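# Move build plate from box onto 3-D printer bed

## Task

Pick up the build plate resting on top of the cardboard box and set it down on the 3-D printer's bed with its coated side facing up, its left, right and back edges lined up flush with the corresponding bed edges, and the printer still upright. The items next to and behind the printer must stay roughly where they started and keep their orientation. The plate has to stay in place on its own, not because a gripper is holding it. Finally open the gripper and pull the arms away.

## Robot and tools

Robot: two arms, left_arm and right_arm, each with a parallel two-finger gripper. The fingers extend along the gripper's +z axis and close along its y axis. The reported end_effector_position is the point between the finger pads, about 1 cm short of the fingertips. Bases in the scene frame: left_arm at (+0.027, +0.343, +0.239) m, right_arm at (-0.003, -0.361, +0.239) m. Mounting plates and the frame behind the arms are fixed obstacles. One reference image, printer card page 5, shows the intended arrangement; show_instructions displays it.

Scene frame: origin on the table surface midway between the arms, +x out over the table, +z up, left_arm on the +y side. The arm names do not match the left and right of any image. Each state line reads left_arm: ... | right_arm: ..., giving each gripper's position in metres and orientation as quat_wxyz. Printed positions can be slightly wrong, more so at long reach.

execute_actions takes "actions", a list with zero or one entry, and optionally "pictures" (true/false). An empty list just reports the state. An entry {"rows": [...], "steps": n} runs up to 15 control steps of 1/30 s (default 15). Each row is used for one step, and the last row repeats if there are fewer rows than steps. An entry {"steps": n} with no rows is a wait of up to 300 steps counted from the previous result. If a call is refused, nothing is sent.

Every row, and move's "target", is one flat list of 14 numbers covering both arms, each in [-1, 1]: dx, dy, dz, rx, ry, rz, opening for left_arm, then the same seven for right_arm. The first six numbers are an offset, not a pose. They are expressed in that gripper's own axes and measured from the gripper pose in the most recent result showing it. Before any such result in the scene, and for later calls within one reply, they are measured from where the arm is when the action begins. Every row is taken from that same reference, not added to the previous row. Scale: 1.0 equals 0.6 m of translation or 180 degrees of rotation. rx, ry, rz form a single rotation vector. Opening is absolute: +1 is fully open (0.094 m) and -1 is closed. A row of zeros does not mean stay still. It pulls the arm back to the reference pose. Arms tend to settle a centimetre or more low, so an arm meant to stay put should get the correcting offset in the first call of a reply and zeros afterwards.

move: "target" is one 14-number row as above. "speed" is optional, in m/s, from 0.002 to 0.5 (default 0.25). Rotation is limited to twice that value in rad/s. Both grippers travel straight lines that end at the same moment, over 0.5 to 10 s, and a move is cut off at 10 s. The opening is sent at the start. The paths do not avoid obstacles or the other arm. Faster moves and targets set deeper past a contact press harder. The result adds a move: line with the ending (done, off_target, moving, held, fault) and any limits. limits=paced means the pose was clipped. limits=held means some steps were blocked and the arm may then speed up. The result also gives each gripper's distance from its target.

wait: "seconds" from 0 to 10. It sends nothing new.

zoom_image: "camera" (cam_head_left, cam_head_right, cam_left_wrist, cam_right_wrist) and "region" [x0, y0, x1, y1] in that camera's pixels, with (0,0) at the top left and at most 504x504. Head images are 504x504 and wrist images are 616x616 fisheye. Calibration data (K, distortion, T_world_to_cam) are given per camera and may be off by a few degrees and millimetres.

read_manual (section "licences") returns licence text only. finished_scene takes "scene" (1 or 2), ends that scene permanently and reports success. Replying without any tool call ends all remaining scenes.

Motion limits: each step's commanded pose is clipped to within 70 mm and 16 degrees of the measured pose, and position is favoured over orientation. Far targets may need several actions, so check the reported pose and send the remainder. A "Hand target" line shows where each arm is being driven. "pose unreachable" means the clearance check altered or blocked that arm's command, and HELD marks steps that were not fully sent. Joint ranges (rad): waist ±2.880, shoulder 0 to 3.142, elbow 0 to 3.019, wrist pitch -1.693 to 1.571, wrist yaw ±1.571, wrist roll ±2.094.

Gripping: grip_measured is the finger opening on the command scale. To hold something, command about 0.03 below grip_measured for a firm grip, or less for a lighter one. Parts thinner than about 2 mm get less force, and a thin plate may need careful handling. Joint torques are noisy and offset. Holding loads heats motors: a MOTOR HOT line appears from 85 °C, and at 100 °C the arm drops everything (OVER-TEMPERATURE FAULT).

Avoid: dropping or sliding the plate, tipping the printer, disturbing nearby items, knocking anything off the table, arms colliding or pressing on each other, and hard impacts. Brief external tugs on held parts or nudges to loose objects can happen. At the end, open the gripper and retract.

Each tool is called by a JSON object that holds its "fn" and its "kwargs".

Reference images:

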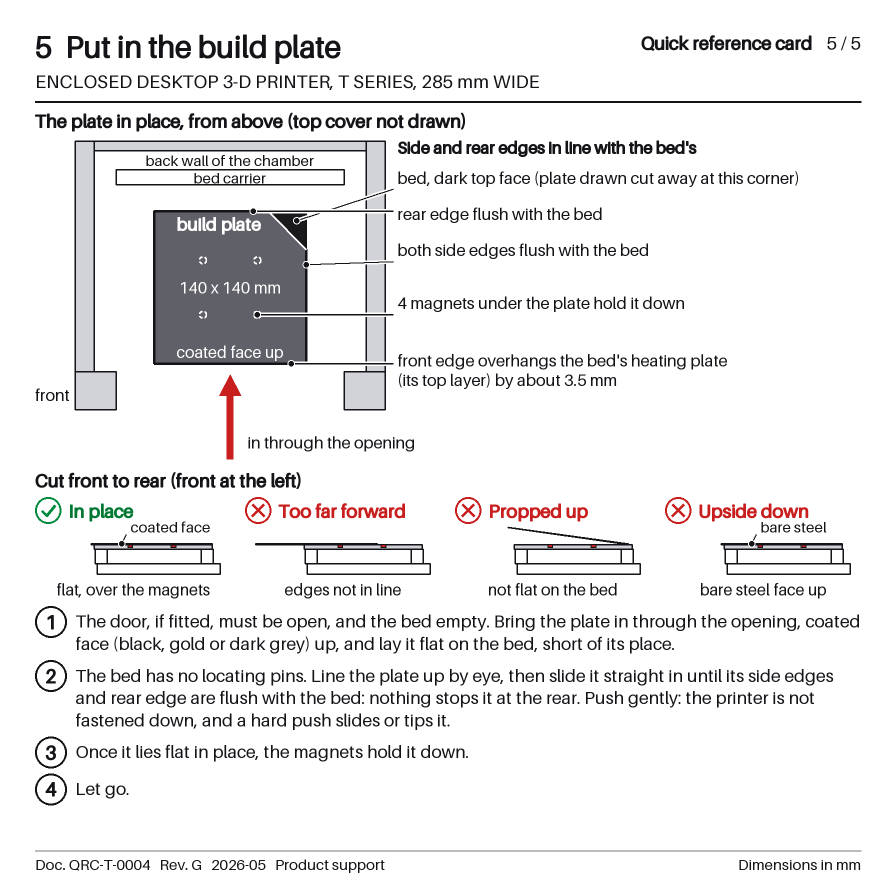

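## Session

{"fn": "execute_actions", "kwargs": {"actions": []}}

Scene clock: 0.00 s of 4350.00 s.
left_arm: end_effector_position=(+0.4929, +0.3648, +0.2561) grip_measured=+1.000 end_effector_quat_wxyz=(+0.385, -0.028, +0.922, +0.010) | right_arm: end_effector_position=(+0.4451, -0.4510, +0.2493) grip_measured=+1.000 end_effector_quat_wxyz=(+0.374, +0.094, +0.922, -0.030)
Joint positions: left_arm=[ 0.011  1.55   0.559  0.213 -0.011 -0.013  0.094] | right_arm=[-0.011  1.549  0.542  0.209 -0.012  0.007  0.094]
Joint velocities: left_arm=[-0.005  0.005 -0.002 -0.007  0.007  0.051  0.   ] | right_arm=[-0.005 -0.005 -0.002 -0.017 -0.007  0.022  0.   ]
Joint torques (N m, as the arm reports them, + toward a larger angle): no reading
Motor temperatures (°C, as the motors report them): left_arm=[21 20 21 20 22 18] | right_arm=[21 23 22 21 20 21]
Hand target (left_arm): +0.503, +0.365, +0.265; +0.396, -0.028, +0.918, +0.011
Hand target (right_arm): +0.452, -0.452, +0.254; +0.381, +0.094, +0.919, -0.031

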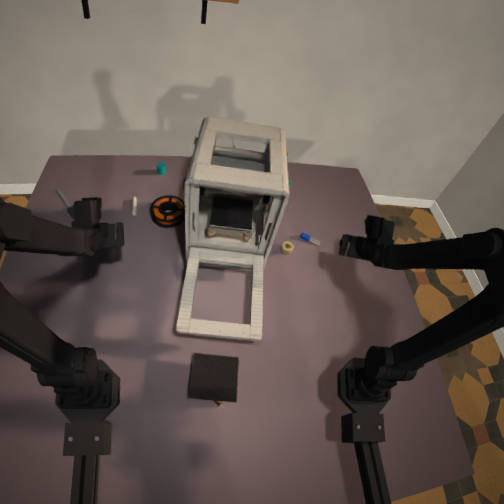

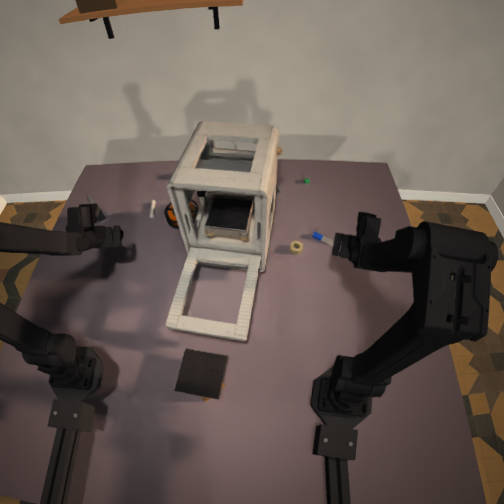

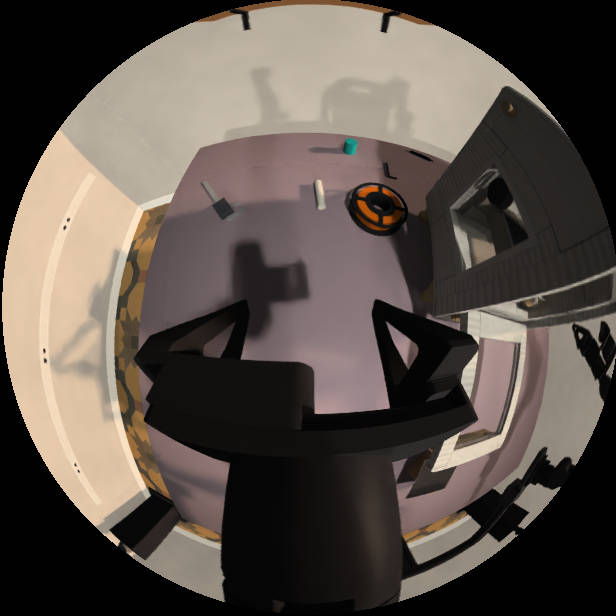

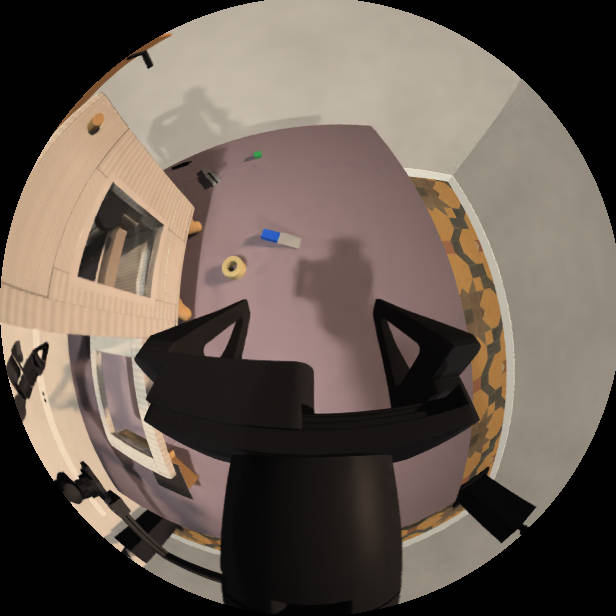

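{"fn": "zoom_image", "kwargs": {"camera": "cam_head_left", "region": [150, 300, 290, 440]}}

{"fn": "zoom_image", "kwargs": {"camera": "cam_head_right", "region": [140, 300, 280, 440]}}

{"fn": "zoom_image", "kwargs": {"camera": "cam_head_left", "region": [170, 160, 300, 290]}}

{"fn": "zoom_image", "kwargs": {"camera": "cam_head_right", "region": [160, 160, 290, 290]}}

{"fn": "zoom_image", "kwargs": {"camera": "cam_right_wrist", "region": [60, 320, 260, 520]}}

Region (150, 300, 290, 440) of cam_head_left's 504x504 image, scaled by 3.600, with more detail than that image has.

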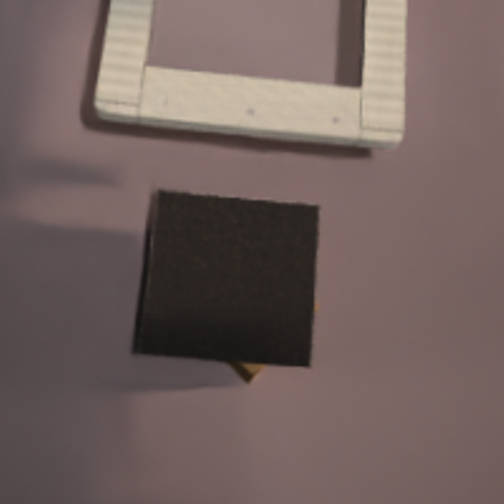

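Region (140, 300, 280, 440) of cam_head_right's 504x504 image, scaled by 3.600, with more detail than that image has.

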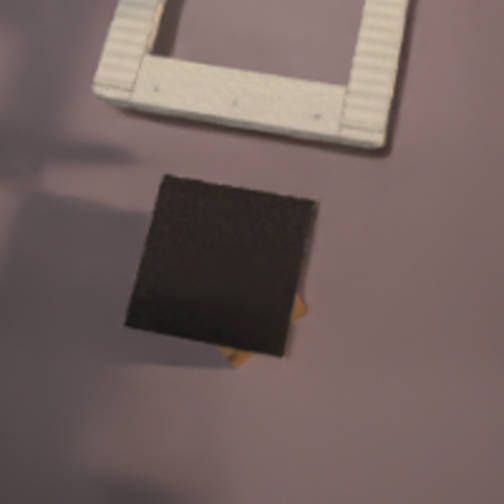

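Region (170, 160, 300, 290) of cam_head_left's 504x504 image, scaled by 3.877, with more detail than that image has.

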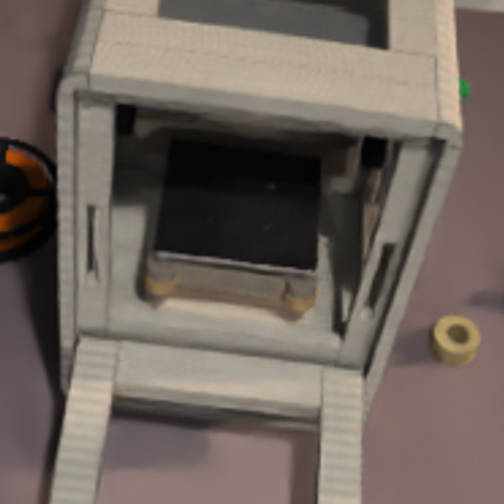

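Region (160, 160, 290, 290) of cam_head_right's 504x504 image, scaled by 3.877, with more detail than that image has.

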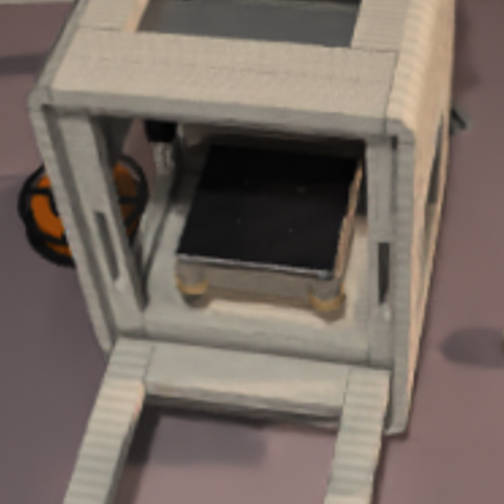

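Region (60, 320, 260, 520) of cam_right_wrist's 616x616 image, scaled by 2.520, with more detail than that image has.

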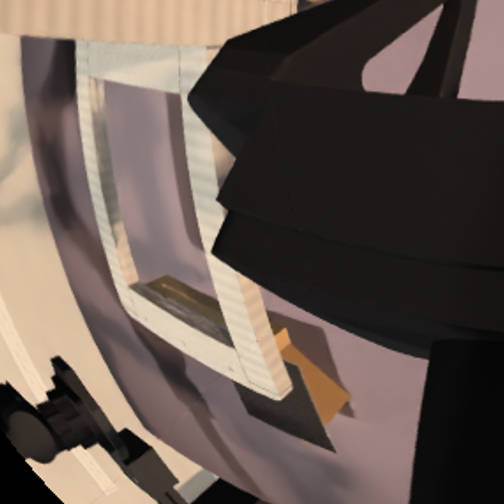

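{"fn": "move", "kwargs": {"target": [0,0,0,0,0,0,1,0.213,0.577,-0.543,0.046,-0.351,-0.54,0]}}

Scene clock: 20.37 s of 4350.00 s.
left_arm: end_effector_position=(+0.4929, +0.3648, +0.2561) grip_measured=+1.000 end_effector_quat_wxyz=(+0.385, -0.028, +0.922, +0.010) | right_arm: end_effector_position=(+0.2037, -0.0641, +0.3873) grip_measured=+0.002 end_effector_quat_wxyz=(+0.584, -0.608, +0.373, -0.386)
Joint positions: left_arm=[ 0.011  1.55   0.559  0.213 -0.011 -0.013  0.094] | right_arm=[ 1.54   1.422  0.18   1.214  0.914 -1.584  0.047]
Joint velocities: left_arm=[-0.015 -0.005  0.007 -0.002 -0.051  0.007  0.   ] | right_arm=[ 0.015 -0.015 -0.037  0.027 -0.022 -0.037  0.001]
Joint torques (N m, as the arm reports them, + toward a larger angle): left_arm=[-0.14 -9.93  5.78  1.24  0.02 -0.04] | right_arm=[ 0.55 -5.97  7.01  2.56 -0.04 -0.02]
Motor temperatures (°C, as the motors report them): left_arm=[21 21 23 21 22 18] | right_arm=[21 23 23 21 20 21]
Hand target (left_arm): +0.493, +0.365, +0.256; +0.385, -0.028, +0.922, +0.010
Hand target (right_arm): +0.204, -0.054, +0.392; +0.591, -0.605, +0.370, -0.385
Off the commanded pose (left_arm): 0.000 m, 0 deg.
Off the commanded pose (right_arm): 0.018 m, 2 deg.
After step 90, 12.73 s passed at rest.
move: off_target (right_arm)
camera_calibration (this result's frames):
cam_right_wrist: T_world_to_cam=[[-0.00162847, 0.0184791, 0.999828, -0.384271], [-0.19094, -0.98144, 0.0178283, -0.0304497], [0.9816, -0.190878, 0.00512665, -0.0894126], [0, 0, 0, 1]] pos_world=[0.0813276, -0.0398505, 0.385207]

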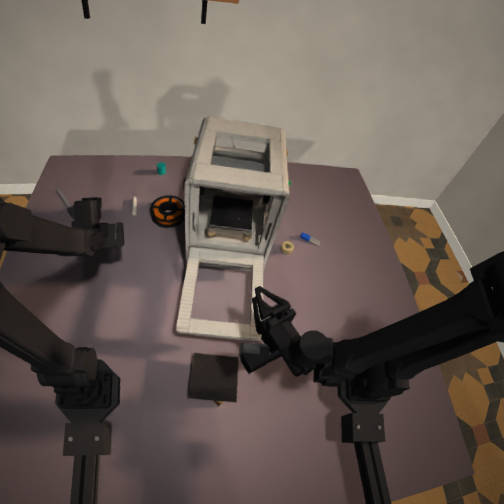

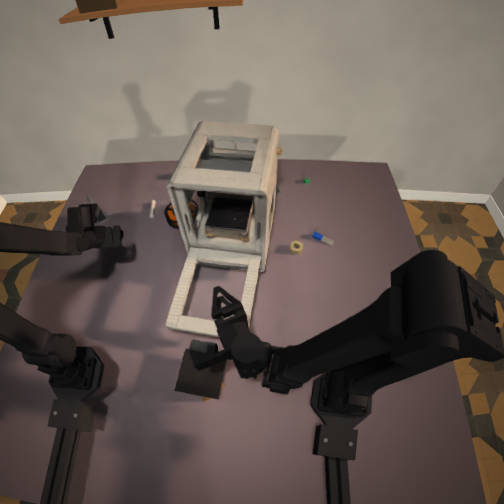

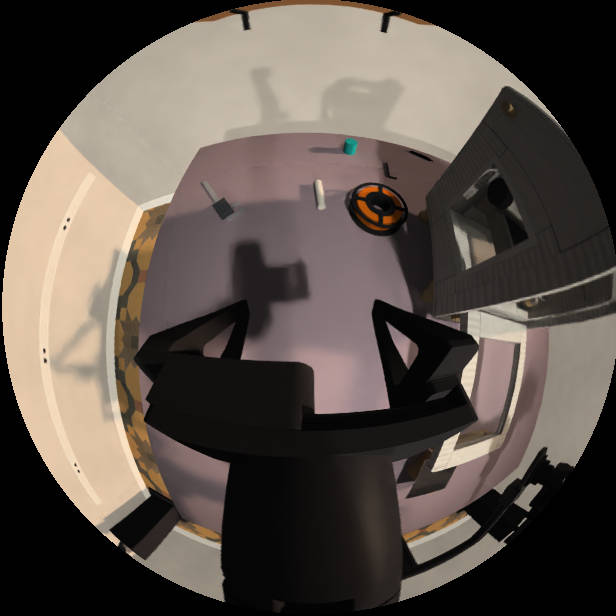

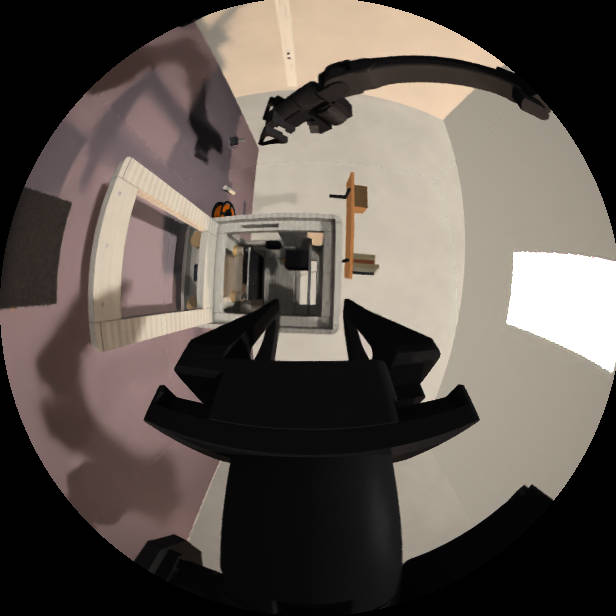

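{"fn": "move", "kwargs": {"target": [0,0,0,0,0,0,1,-0.336,0.37,-0.211,0,0,0,0], "speed": 0.15}}

Scene clock: 24.40 s of 4350.00 s.
left_arm: end_effector_position=(+0.4929, +0.3648, +0.2561) grip_measured=+1.000 end_effector_quat_wxyz=(+0.385, -0.028, +0.922, +0.010) | right_arm: end_effector_position=(+0.0094, +0.0620, +0.1716) grip_measured=+0.002 end_effector_quat_wxyz=(+0.591, -0.603, +0.376, -0.383)
Joint positions: left_arm=[ 0.011  1.55   0.559  0.213 -0.011 -0.013  0.094] | right_arm=[ 2.15   2.441  0.738  1.561  1.52  -1.448  0.047]
Joint velocities: left_arm=[ 0.005 -0.015 -0.012 -0.012 -0.022 -0.066  0.   ] | right_arm=[-0.015 -0.015  0.002  0.002 -0.022  0.007  0.001]
Joint torques (N m, as the arm reports them, + toward a larger angle): left_arm=[ 1.15 -9.3   5.83  1.24  0.01  0.04] | right_arm=[  1.15 -15.78   0.57   1.22   0.38   0.17]
Motor temperatures (°C, as the motors report them): left_arm=[21 21 23 21 22 18] | right_arm=[21 23 23 21 20 21]
Hand target (left_arm): +0.493, +0.365, +0.256; +0.385, -0.028, +0.922, +0.010
Hand target (right_arm): +0.010, +0.058, +0.163; +0.587, -0.606, +0.371, -0.389
Off the commanded pose (left_arm): 0.000 m, 0 deg.
Off the commanded pose (right_arm): 0.013 m, 1 deg.
move: off_target (right_arm)
camera_calibration (this result's frames):
cam_right_wrist: T_world_to_cam=[[-0.00370996, -0.000296642, 0.999993, -0.170052], [-0.188139, -0.982142, -0.000989339, 0.063302], [0.982135, -0.188141, 0.0035879, 0.126572], [0, 0, 0, 1]] pos_world=[-0.113032, 0.0859346, 0.169659]

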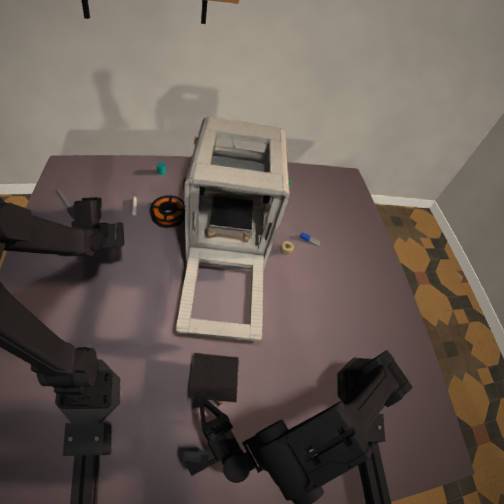

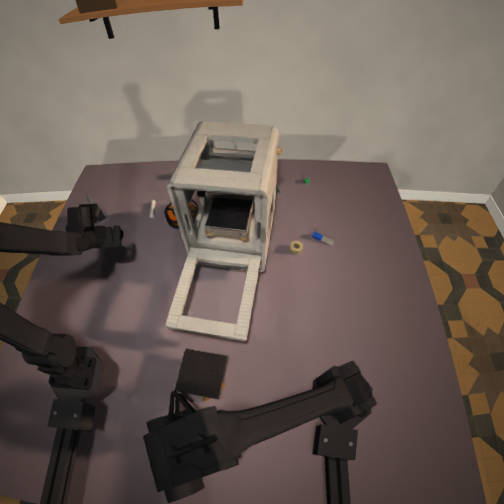

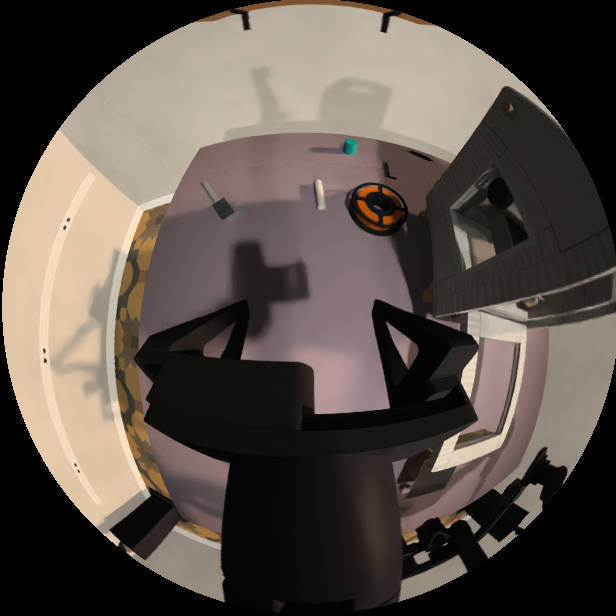

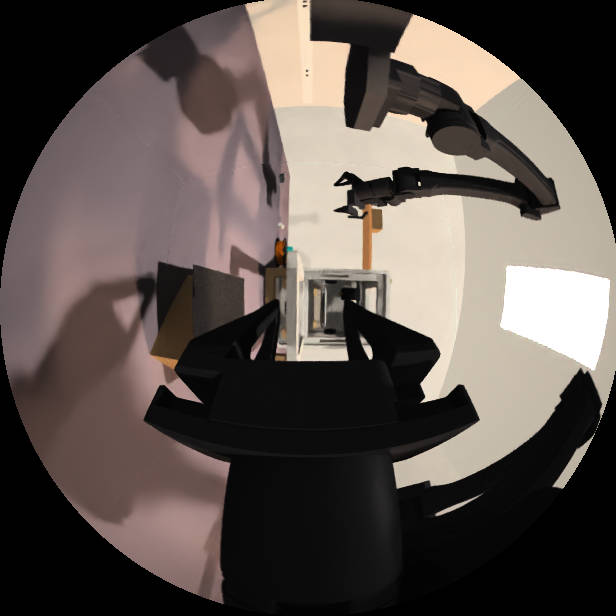

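{"fn": "move", "kwargs": {"target": [0,0,0,0,0,0,1,0,0.172,0,-0.055,0,0,-0.3], "speed": 0.06}}

Scene clock: 28.97 s of 4350.00 s.
left_arm: end_effector_position=(+0.4929, +0.3648, +0.2561) grip_measured=+1.000 end_effector_quat_wxyz=(+0.385, -0.028, +0.922, +0.010) | right_arm: end_effector_position=(+0.0111, +0.0496, +0.0604) grip_measured=-0.298 end_effector_quat_wxyz=(-0.528, +0.659, -0.399, +0.359)
Joint positions: left_arm=[ 0.011  1.55   0.559  0.213 -0.011 -0.013  0.094] | right_arm=[ 2.15   2.487  0.886  0.243  1.38  -0.27   0.033]
Joint velocities: left_arm=[-0.005 -0.005 -0.002  0.002  0.051  0.007  0.   ] | right_arm=[-0.005 -0.005  0.007 -0.071 -0.007  0.037  0.   ]
Joint torques (N m, as the arm reports them, + toward a larger angle): left_arm=[-0.05 -9.99  5.88  1.25  0.05 -0.02] | right_arm=[  0.1  -20.9    1.22   0.54   0.66   0.13]
Motor temperatures (°C, as the motors report them): left_arm=[21 21 23 21 22 18] | right_arm=[21 24 23 21 20 21]
Hand target (left_arm): +0.493, +0.365, +0.256; +0.385, -0.028, +0.922, +0.010
Hand target (right_arm): +0.010, +0.058, +0.066; -0.532, +0.652, -0.412, +0.349
Off the commanded pose (left_arm): 0.000 m, 0 deg.
Off the commanded pose (right_arm): 0.013 m, 2 deg.
move: off_target (right_arm)
camera_calibration (this result's frames):
cam_right_wrist: T_world_to_cam=[[0.143278, 0.1059, 0.984, -0.0648674], [-0.184263, -0.97402, 0.131656, 0.0429518], [0.972378, -0.200178, -0.120042, 0.131085], [0, 0, 0, 1]] pos_world=[-0.110255, 0.0749456, 0.0739104]

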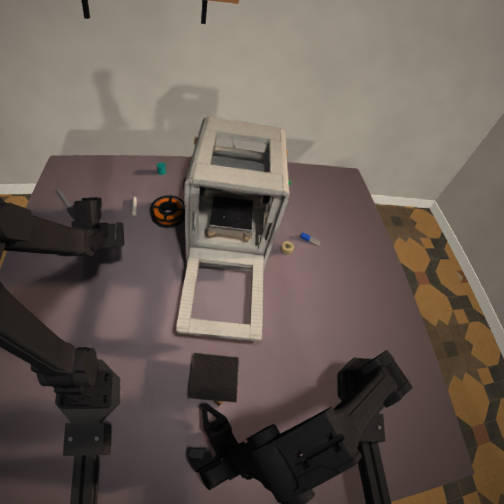

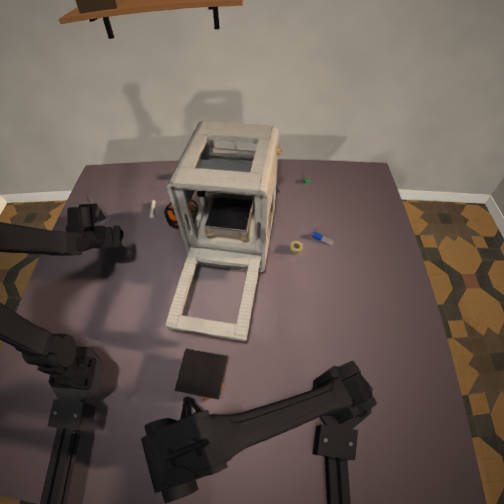

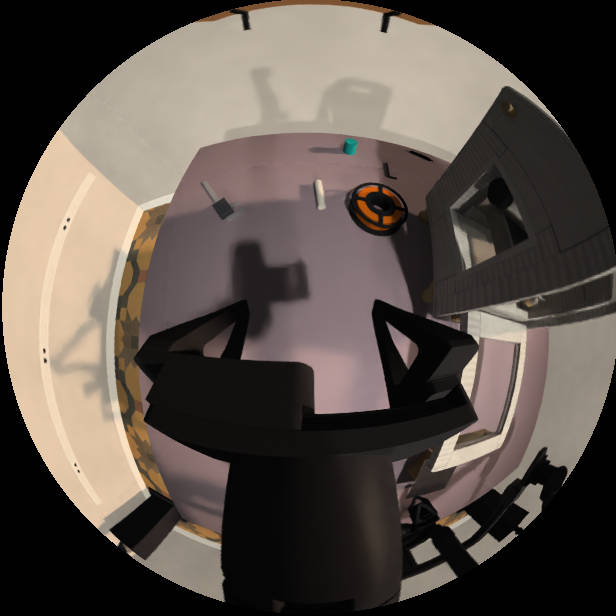

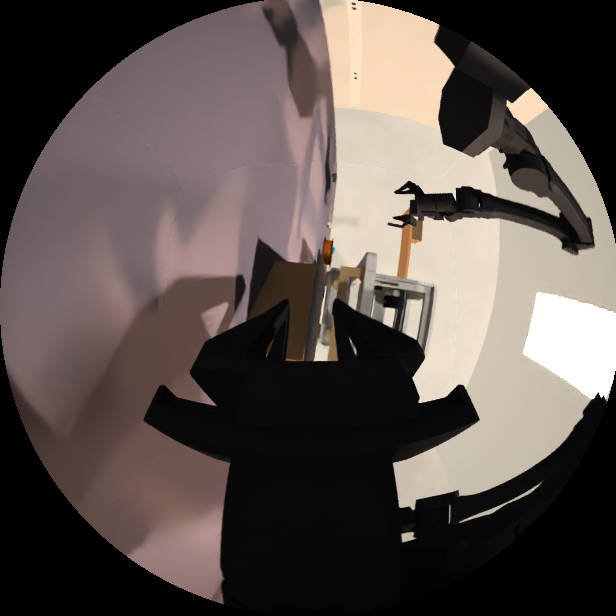

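{"fn": "move", "kwargs": {"target": [0,0,0,0,0,0,1,-0.02,-0.028,0.088,0.02,0,0.012,-0.3], "speed": 0.04}}

{"fn": "zoom_image", "kwargs": {"camera": "cam_head_left", "region": [150, 330, 290, 470]}}

{"fn": "zoom_image", "kwargs": {"camera": "cam_right_wrist", "region": [210, 200, 410, 400]}}

Scene clock: 37.40 s of 4350.00 s.
left_arm: end_effector_position=(+0.4929, +0.3648, +0.2561) grip_measured=+1.000 end_effector_quat_wxyz=(+0.385, -0.028, +0.922, +0.010) | right_arm: end_effector_position=(+0.0496, +0.0937, +0.0801) grip_measured=-0.298 end_effector_quat_wxyz=(-0.565, +0.627, -0.405, +0.350)
Joint positions: left_arm=[ 0.011  1.55   0.559  0.213 -0.011 -0.013  0.094] | right_arm=[ 2.021  2.566  0.879  1.12   1.355 -0.997  0.033]
Joint velocities: left_arm=[-0.015 -0.005  0.007 -0.002  0.007 -0.037  0.   ] | right_arm=[-0.005  0.005 -0.017  0.007 -0.007 -0.081 -0.   ]
Joint torques (N m, as the arm reports them, + toward a larger angle): left_arm=[ 0.31 -9.59  5.71  1.26  0.   -0.01] | right_arm=[ -0.18 -16.13   0.19   2.26   0.26   0.  ]
Motor temperatures (°C, as the motors report them): left_arm=[21 21 23 21 22 18] | right_arm=[21 24 23 21 20 21]
Hand target (left_arm): +0.493, +0.365, +0.256; +0.385, -0.028, +0.922, +0.010
Hand target (right_arm): +0.054, +0.085, +0.069; -0.557, +0.635, -0.397, +0.359
Off the commanded pose (left_arm): 0.000 m, 0 deg.
Off the commanded pose (right_arm): 0.018 m, 2 deg.
After step 90, 3.33 s passed at rest.
move: off_target (right_arm)
camera_calibration (this result's frames):
cam_right_wrist: T_world_to_cam=[[0.10927, 0.0126803, 0.993931, -0.0847623], [-0.1846, -0.982265, 0.0328258, 0.0990827], [0.976721, -0.187066, -0.104991, 0.102175], [0, 0, 0, 1]] pos_world=[-0.0722438, 0.117514, 0.0917229]

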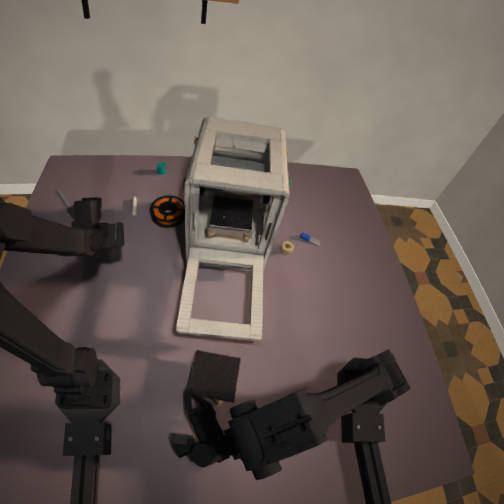

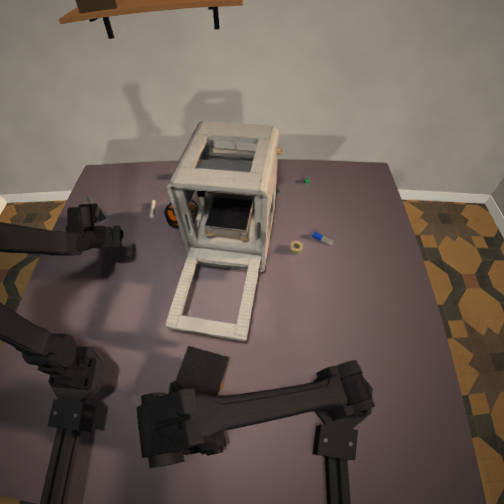

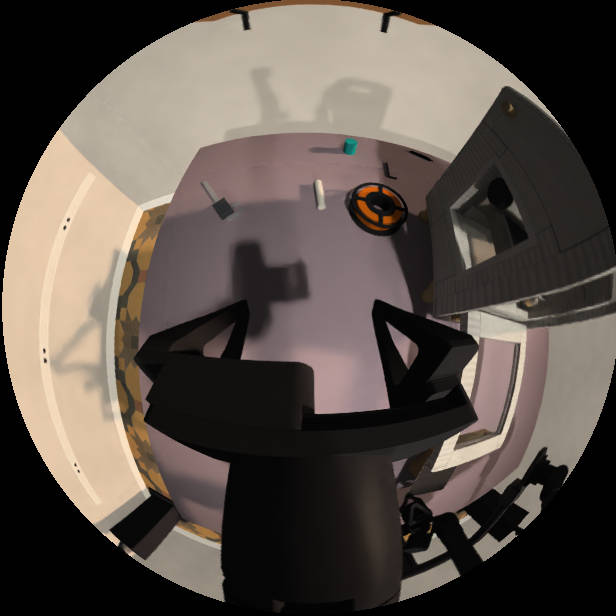

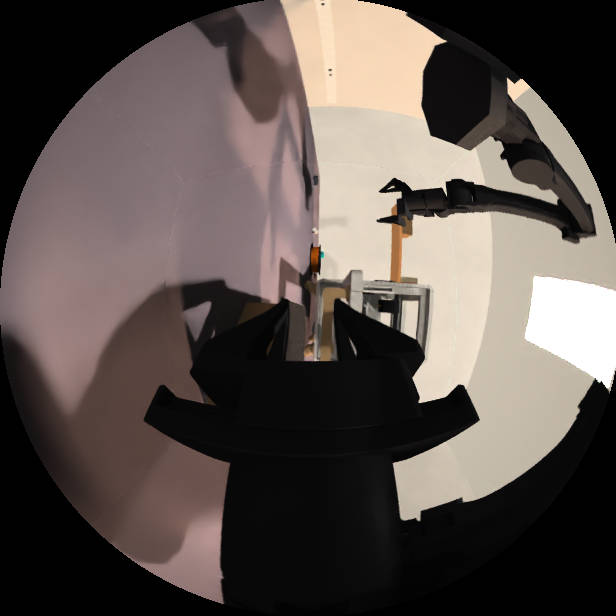

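Region (150, 330, 290, 470) of cam_head_left's 504x504 image, scaled by 3.600, with more detail than that image has.

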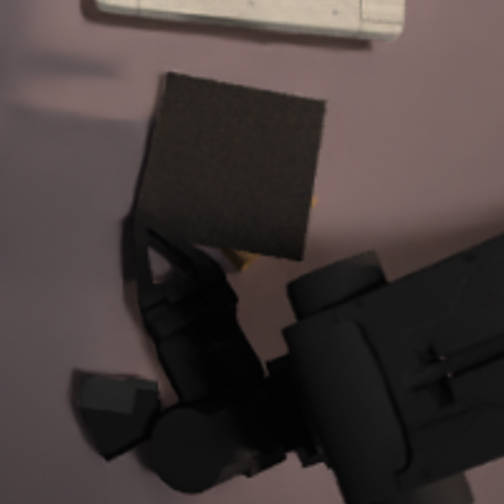

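Region (210, 200, 410, 400) of cam_right_wrist's 616x616 image, scaled by 2.520, with more detail than that image has.

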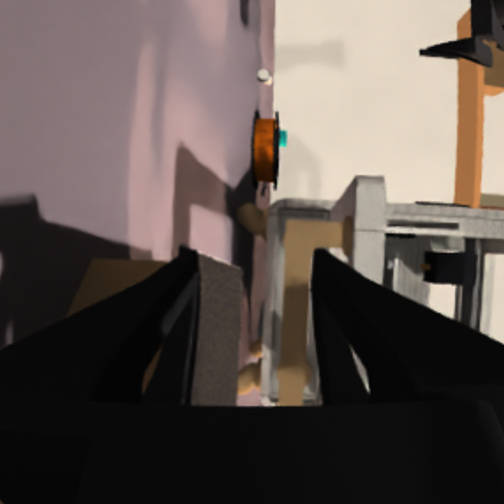

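{"fn": "move", "kwargs": {"target": [0,0,0,0,0,0,1,0,0.045,-0.005,0,0,0,-0.2], "speed": 0.03}}

Scene clock: 40.40 s of 4350.00 s.
left_arm: end_effector_position=(+0.4929, +0.3648, +0.2561) grip_measured=+1.000 end_effector_quat_wxyz=(+0.385, -0.028, +0.922, +0.010) | right_arm: end_effector_position=(+0.0452, +0.0982, +0.0664) grip_measured=-0.202 end_effector_quat_wxyz=(-0.571, +0.621, -0.412, +0.344)
Joint positions: left_arm=[ 0.011  1.55   0.559  0.213 -0.011 -0.013  0.094] | right_arm=[ 2.029  2.606  0.919  1.119  1.365 -0.97   0.037]
Joint velocities: left_arm=[ 0.005 -0.005  0.002  0.012 -0.022 -0.007  0.   ] | right_arm=[-0.005 -0.015 -0.002  0.012  0.007 -0.022 -0.001]
Joint torques (N m, as the arm reports them, + toward a larger angle): left_arm=[  0.95 -10.11   5.53   1.25  -0.02  -0.01] | right_arm=[  1.65 -16.32   1.03   1.21   0.63   0.19]
Motor temperatures (°C, as the motors report them): left_arm=[21 21 23 21 22 18] | right_arm=[21 24 23 21 20 21]
Hand target (left_arm): +0.493, +0.365, +0.256; +0.385, -0.028, +0.922, +0.010
Hand target (right_arm): +0.044, +0.091, +0.054; -0.565, +0.627, -0.405, +0.350
Off the commanded pose (left_arm): 0.000 m, 0 deg.
Off the commanded pose (right_arm): 0.014 m, 1 deg.
move: off_target (right_arm)
camera_calibration (this result's frames):
cam_right_wrist: T_world_to_cam=[[0.115417, -0.0116943, 0.993248, -0.0685494], [-0.187528, -0.982206, 0.0102269, 0.104786], [0.975455, -0.187442, -0.115557, 0.106716], [0, 0, 0, 1]] pos_world=[-0.0765348, 0.122123, 0.0793467]

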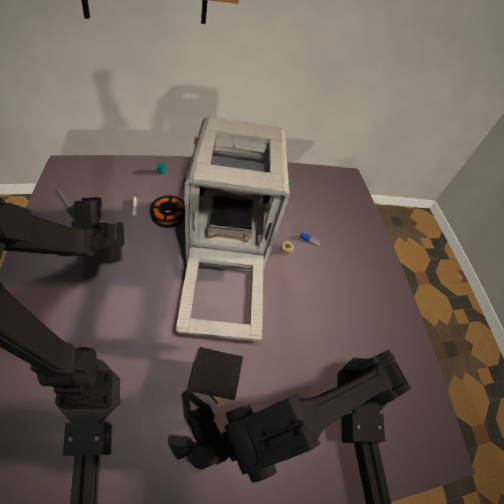

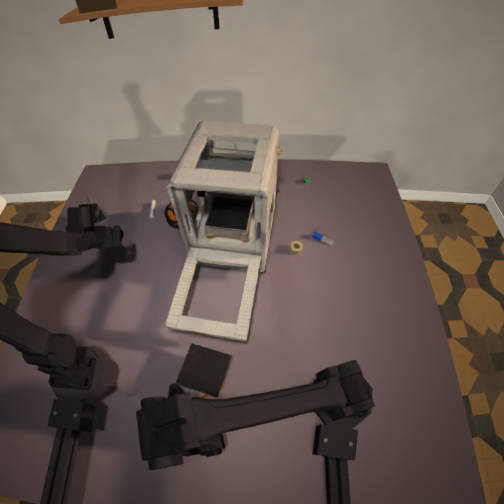

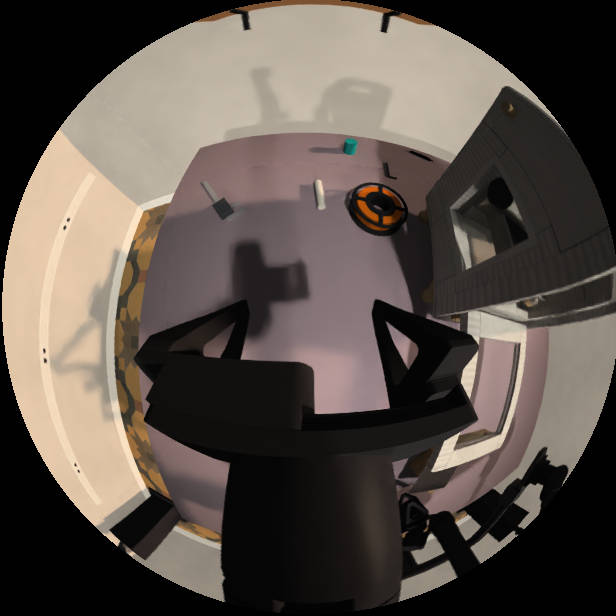

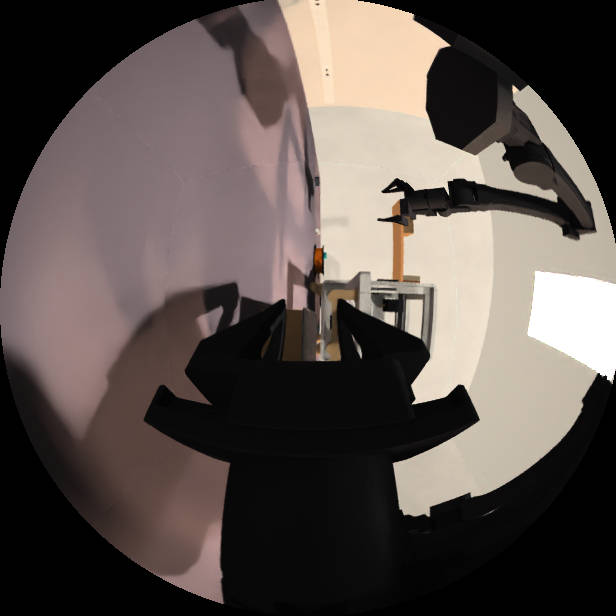

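{"fn": "move", "kwargs": {"target": [0,0,0,0,0,0,1,0.05,0.018,0.03,0,0.05,-0.012,-0.1], "speed": 0.03}}

{"fn": "zoom_image", "kwargs": {"camera": "cam_head_left", "region": [150, 330, 290, 470]}}

{"fn": "zoom_image", "kwargs": {"camera": "cam_right_wrist", "region": [210, 200, 410, 400]}}

Scene clock: 46.57 s of 4350.00 s.
left_arm: end_effector_position=(+0.4929, +0.3648, +0.2561) grip_measured=+1.000 end_effector_quat_wxyz=(+0.385, -0.028, +0.922, +0.010) | right_arm: end_effector_position=(+0.0716, +0.0694, +0.0439) grip_measured=-0.102 end_effector_quat_wxyz=(-0.523, +0.611, -0.432, +0.409)
Joint positions: left_arm=[ 0.011  1.55   0.559  0.213 -0.011 -0.013  0.094] | right_arm=[ 1.989  2.589  0.957  0.549  1.436 -0.543  0.042]
Joint velocities: left_arm=[ 0.015 -0.005 -0.002  0.007 -0.007 -0.007  0.   ] | right_arm=[-0.005 -0.024  0.027 -0.164 -0.037  0.095 -0.001]
Joint torques (N m, as the arm reports them, + toward a larger angle): left_arm=[ 1.08 -8.74  5.52  1.35  0.01 -0.05] | right_arm=[  0.48 -21.56   1.19   0.86   1.01   0.15]
Motor temperatures (°C, as the motors report them): left_arm=[21 21 23 21 22 18] | right_arm=[21 25 22 21 20 21]
Hand target (left_arm): +0.493, +0.365, +0.256; +0.385, -0.028, +0.922, +0.010
Hand target (right_arm): +0.073, +0.077, +0.052; -0.530, +0.600, -0.445, +0.402
Off the commanded pose (left_arm): 0.000 m, 0 deg.
Off the commanded pose (right_arm): 0.013 m, 2 deg.
After step 90, 0.23 s passed at rest.
move: off_target (right_arm)
camera_calibration (this result's frames):
cam_right_wrist: T_world_to_cam=[[0.0937469, 0.0626607, 0.993622, -0.0532178], [-0.323638, -0.941897, 0.0899336, 0.0851096], [0.941525, -0.330005, -0.0680206, 0.0831452], [0, 0, 0, 1]] pos_world=[-0.0457496, 0.110938, 0.0508798]

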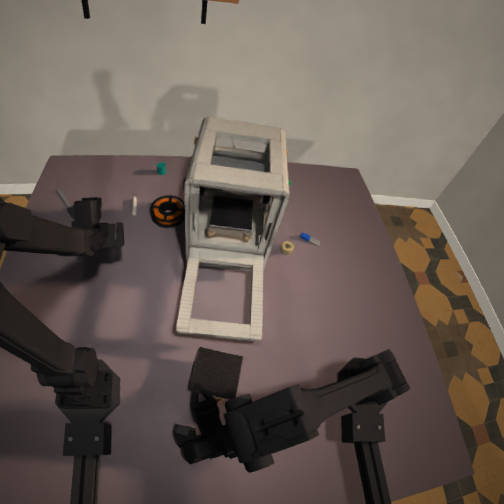

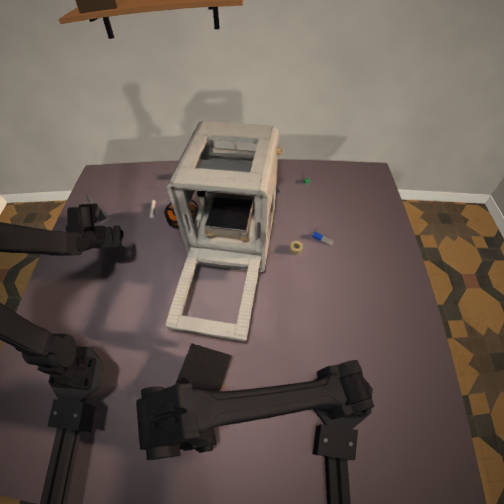

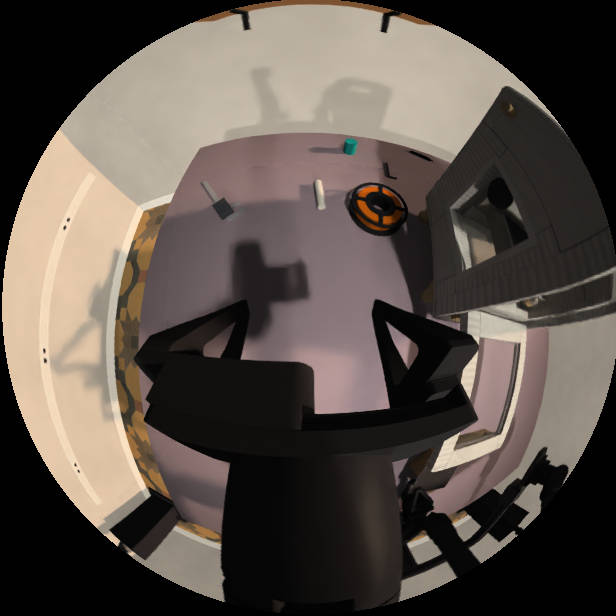

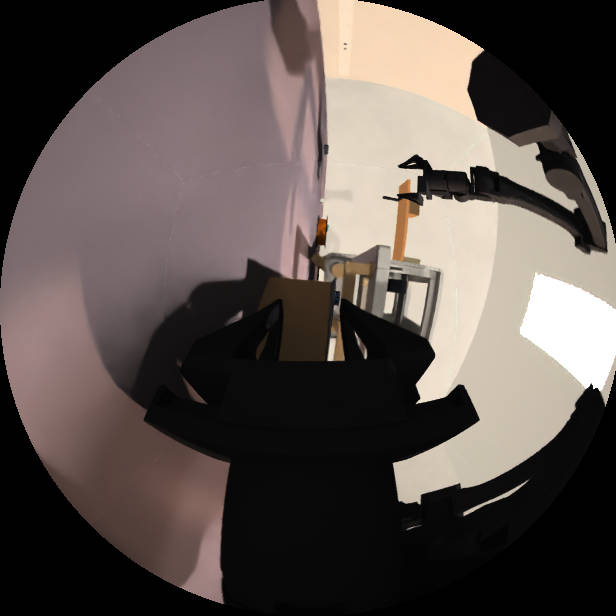

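Region (150, 330, 290, 470) of cam_head_left's 504x504 image, scaled by 3.600, with more detail than that image has.

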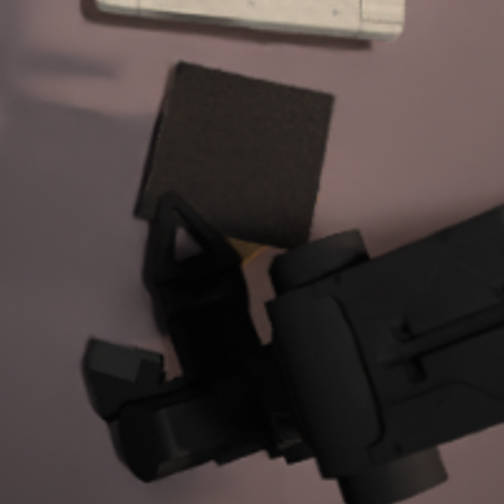

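Region (210, 200, 410, 400) of cam_right_wrist's 616x616 image, scaled by 2.520, with more detail than that image has.

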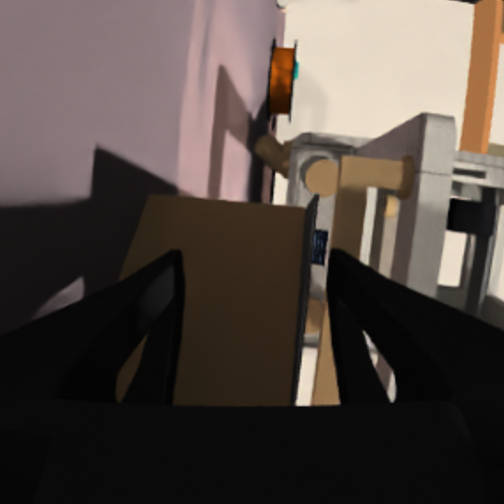

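Good overlap. Raise to ~0.062.

{"fn": "move", "kwargs": {"target": [0,0,0,0,0,0,1,-0.01,-0.047,0,0,0,0.01,-0.2], "speed": 0.03}}

Scene clock: 50.47 s of 4350.00 s.
left_arm: end_effector_position=(+0.4929, +0.3648, +0.2561) grip_measured=+1.000 end_effector_quat_wxyz=(+0.385, -0.028, +0.922, +0.010) | right_arm: end_effector_position=(+0.0703, +0.0755, +0.0656) grip_measured=-0.198 end_effector_quat_wxyz=(-0.529, +0.605, -0.439, +0.401)
Joint positions: left_arm=[ 0.011  1.55   0.559  0.213 -0.011 -0.013  0.094] | right_arm=[ 1.989  2.529  0.932  0.539  1.436 -0.539  0.038]
Joint velocities: left_arm=[-0.015 -0.015 -0.007 -0.017 -0.007 -0.022  0.   ] | right_arm=[-0.005 -0.015  0.002 -0.007 -0.081 -0.007 -0.001]
Joint torques (N m, as the arm reports them, + toward a larger angle): left_arm=[ 1.19 -9.05  5.92  1.18  0.03 -0.05] | right_arm=[  0.85 -21.47   0.43   1.24   0.64   0.11]
Motor temperatures (°C, as the motors report them): left_arm=[21 21 23 21 22 18] | right_arm=[21 25 22 21 20 21]
Hand target (left_arm): +0.493, +0.365, +0.256; +0.385, -0.028, +0.922, +0.010
Hand target (right_arm): +0.072, +0.077, +0.071; -0.529, +0.604, -0.441, +0.401
Off the commanded pose (left_arm): 0.000 m, 0 deg.
Off the commanded pose (right_arm): 0.007 m, 0 deg.
move: done
camera_calibration (this result's frames):
cam_right_wrist: T_world_to_cam=[[0.100557, 0.0346368, 0.994328, -0.0735], [-0.323616, -0.943911, 0.0656079, 0.0901833], [0.94083, -0.328378, -0.0837076, 0.0888867], [0, 0, 0, 1]] pos_world=[-0.0470516, 0.116859, 0.0746069]

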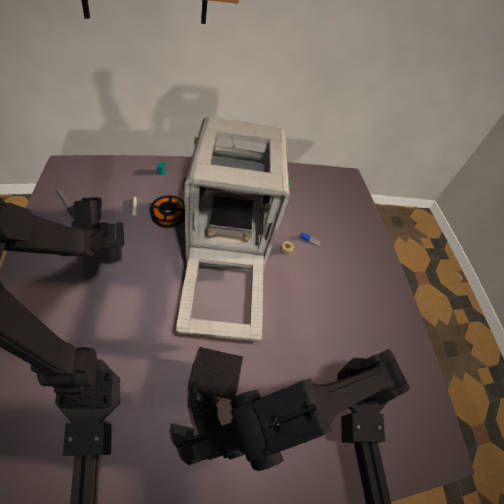

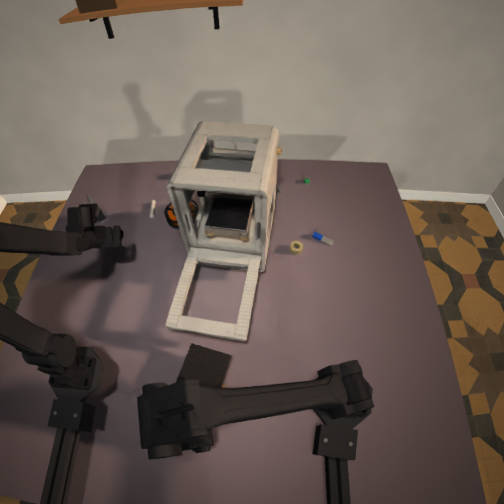

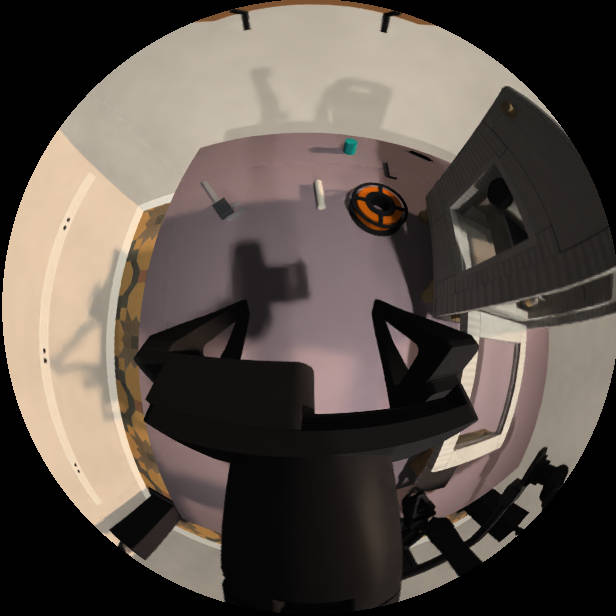

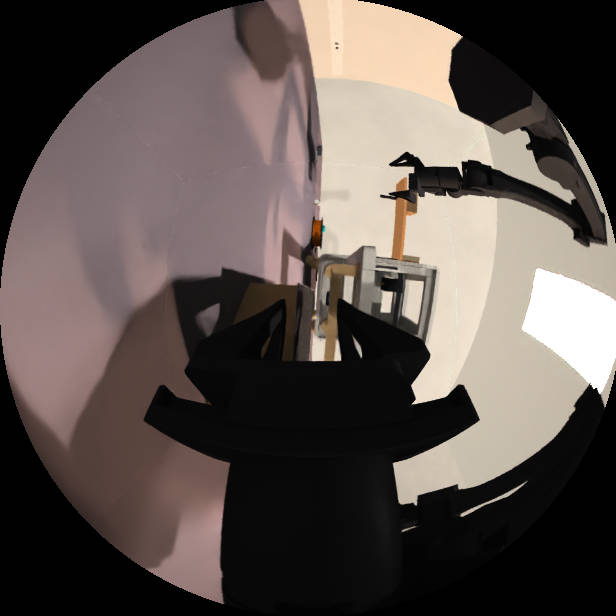

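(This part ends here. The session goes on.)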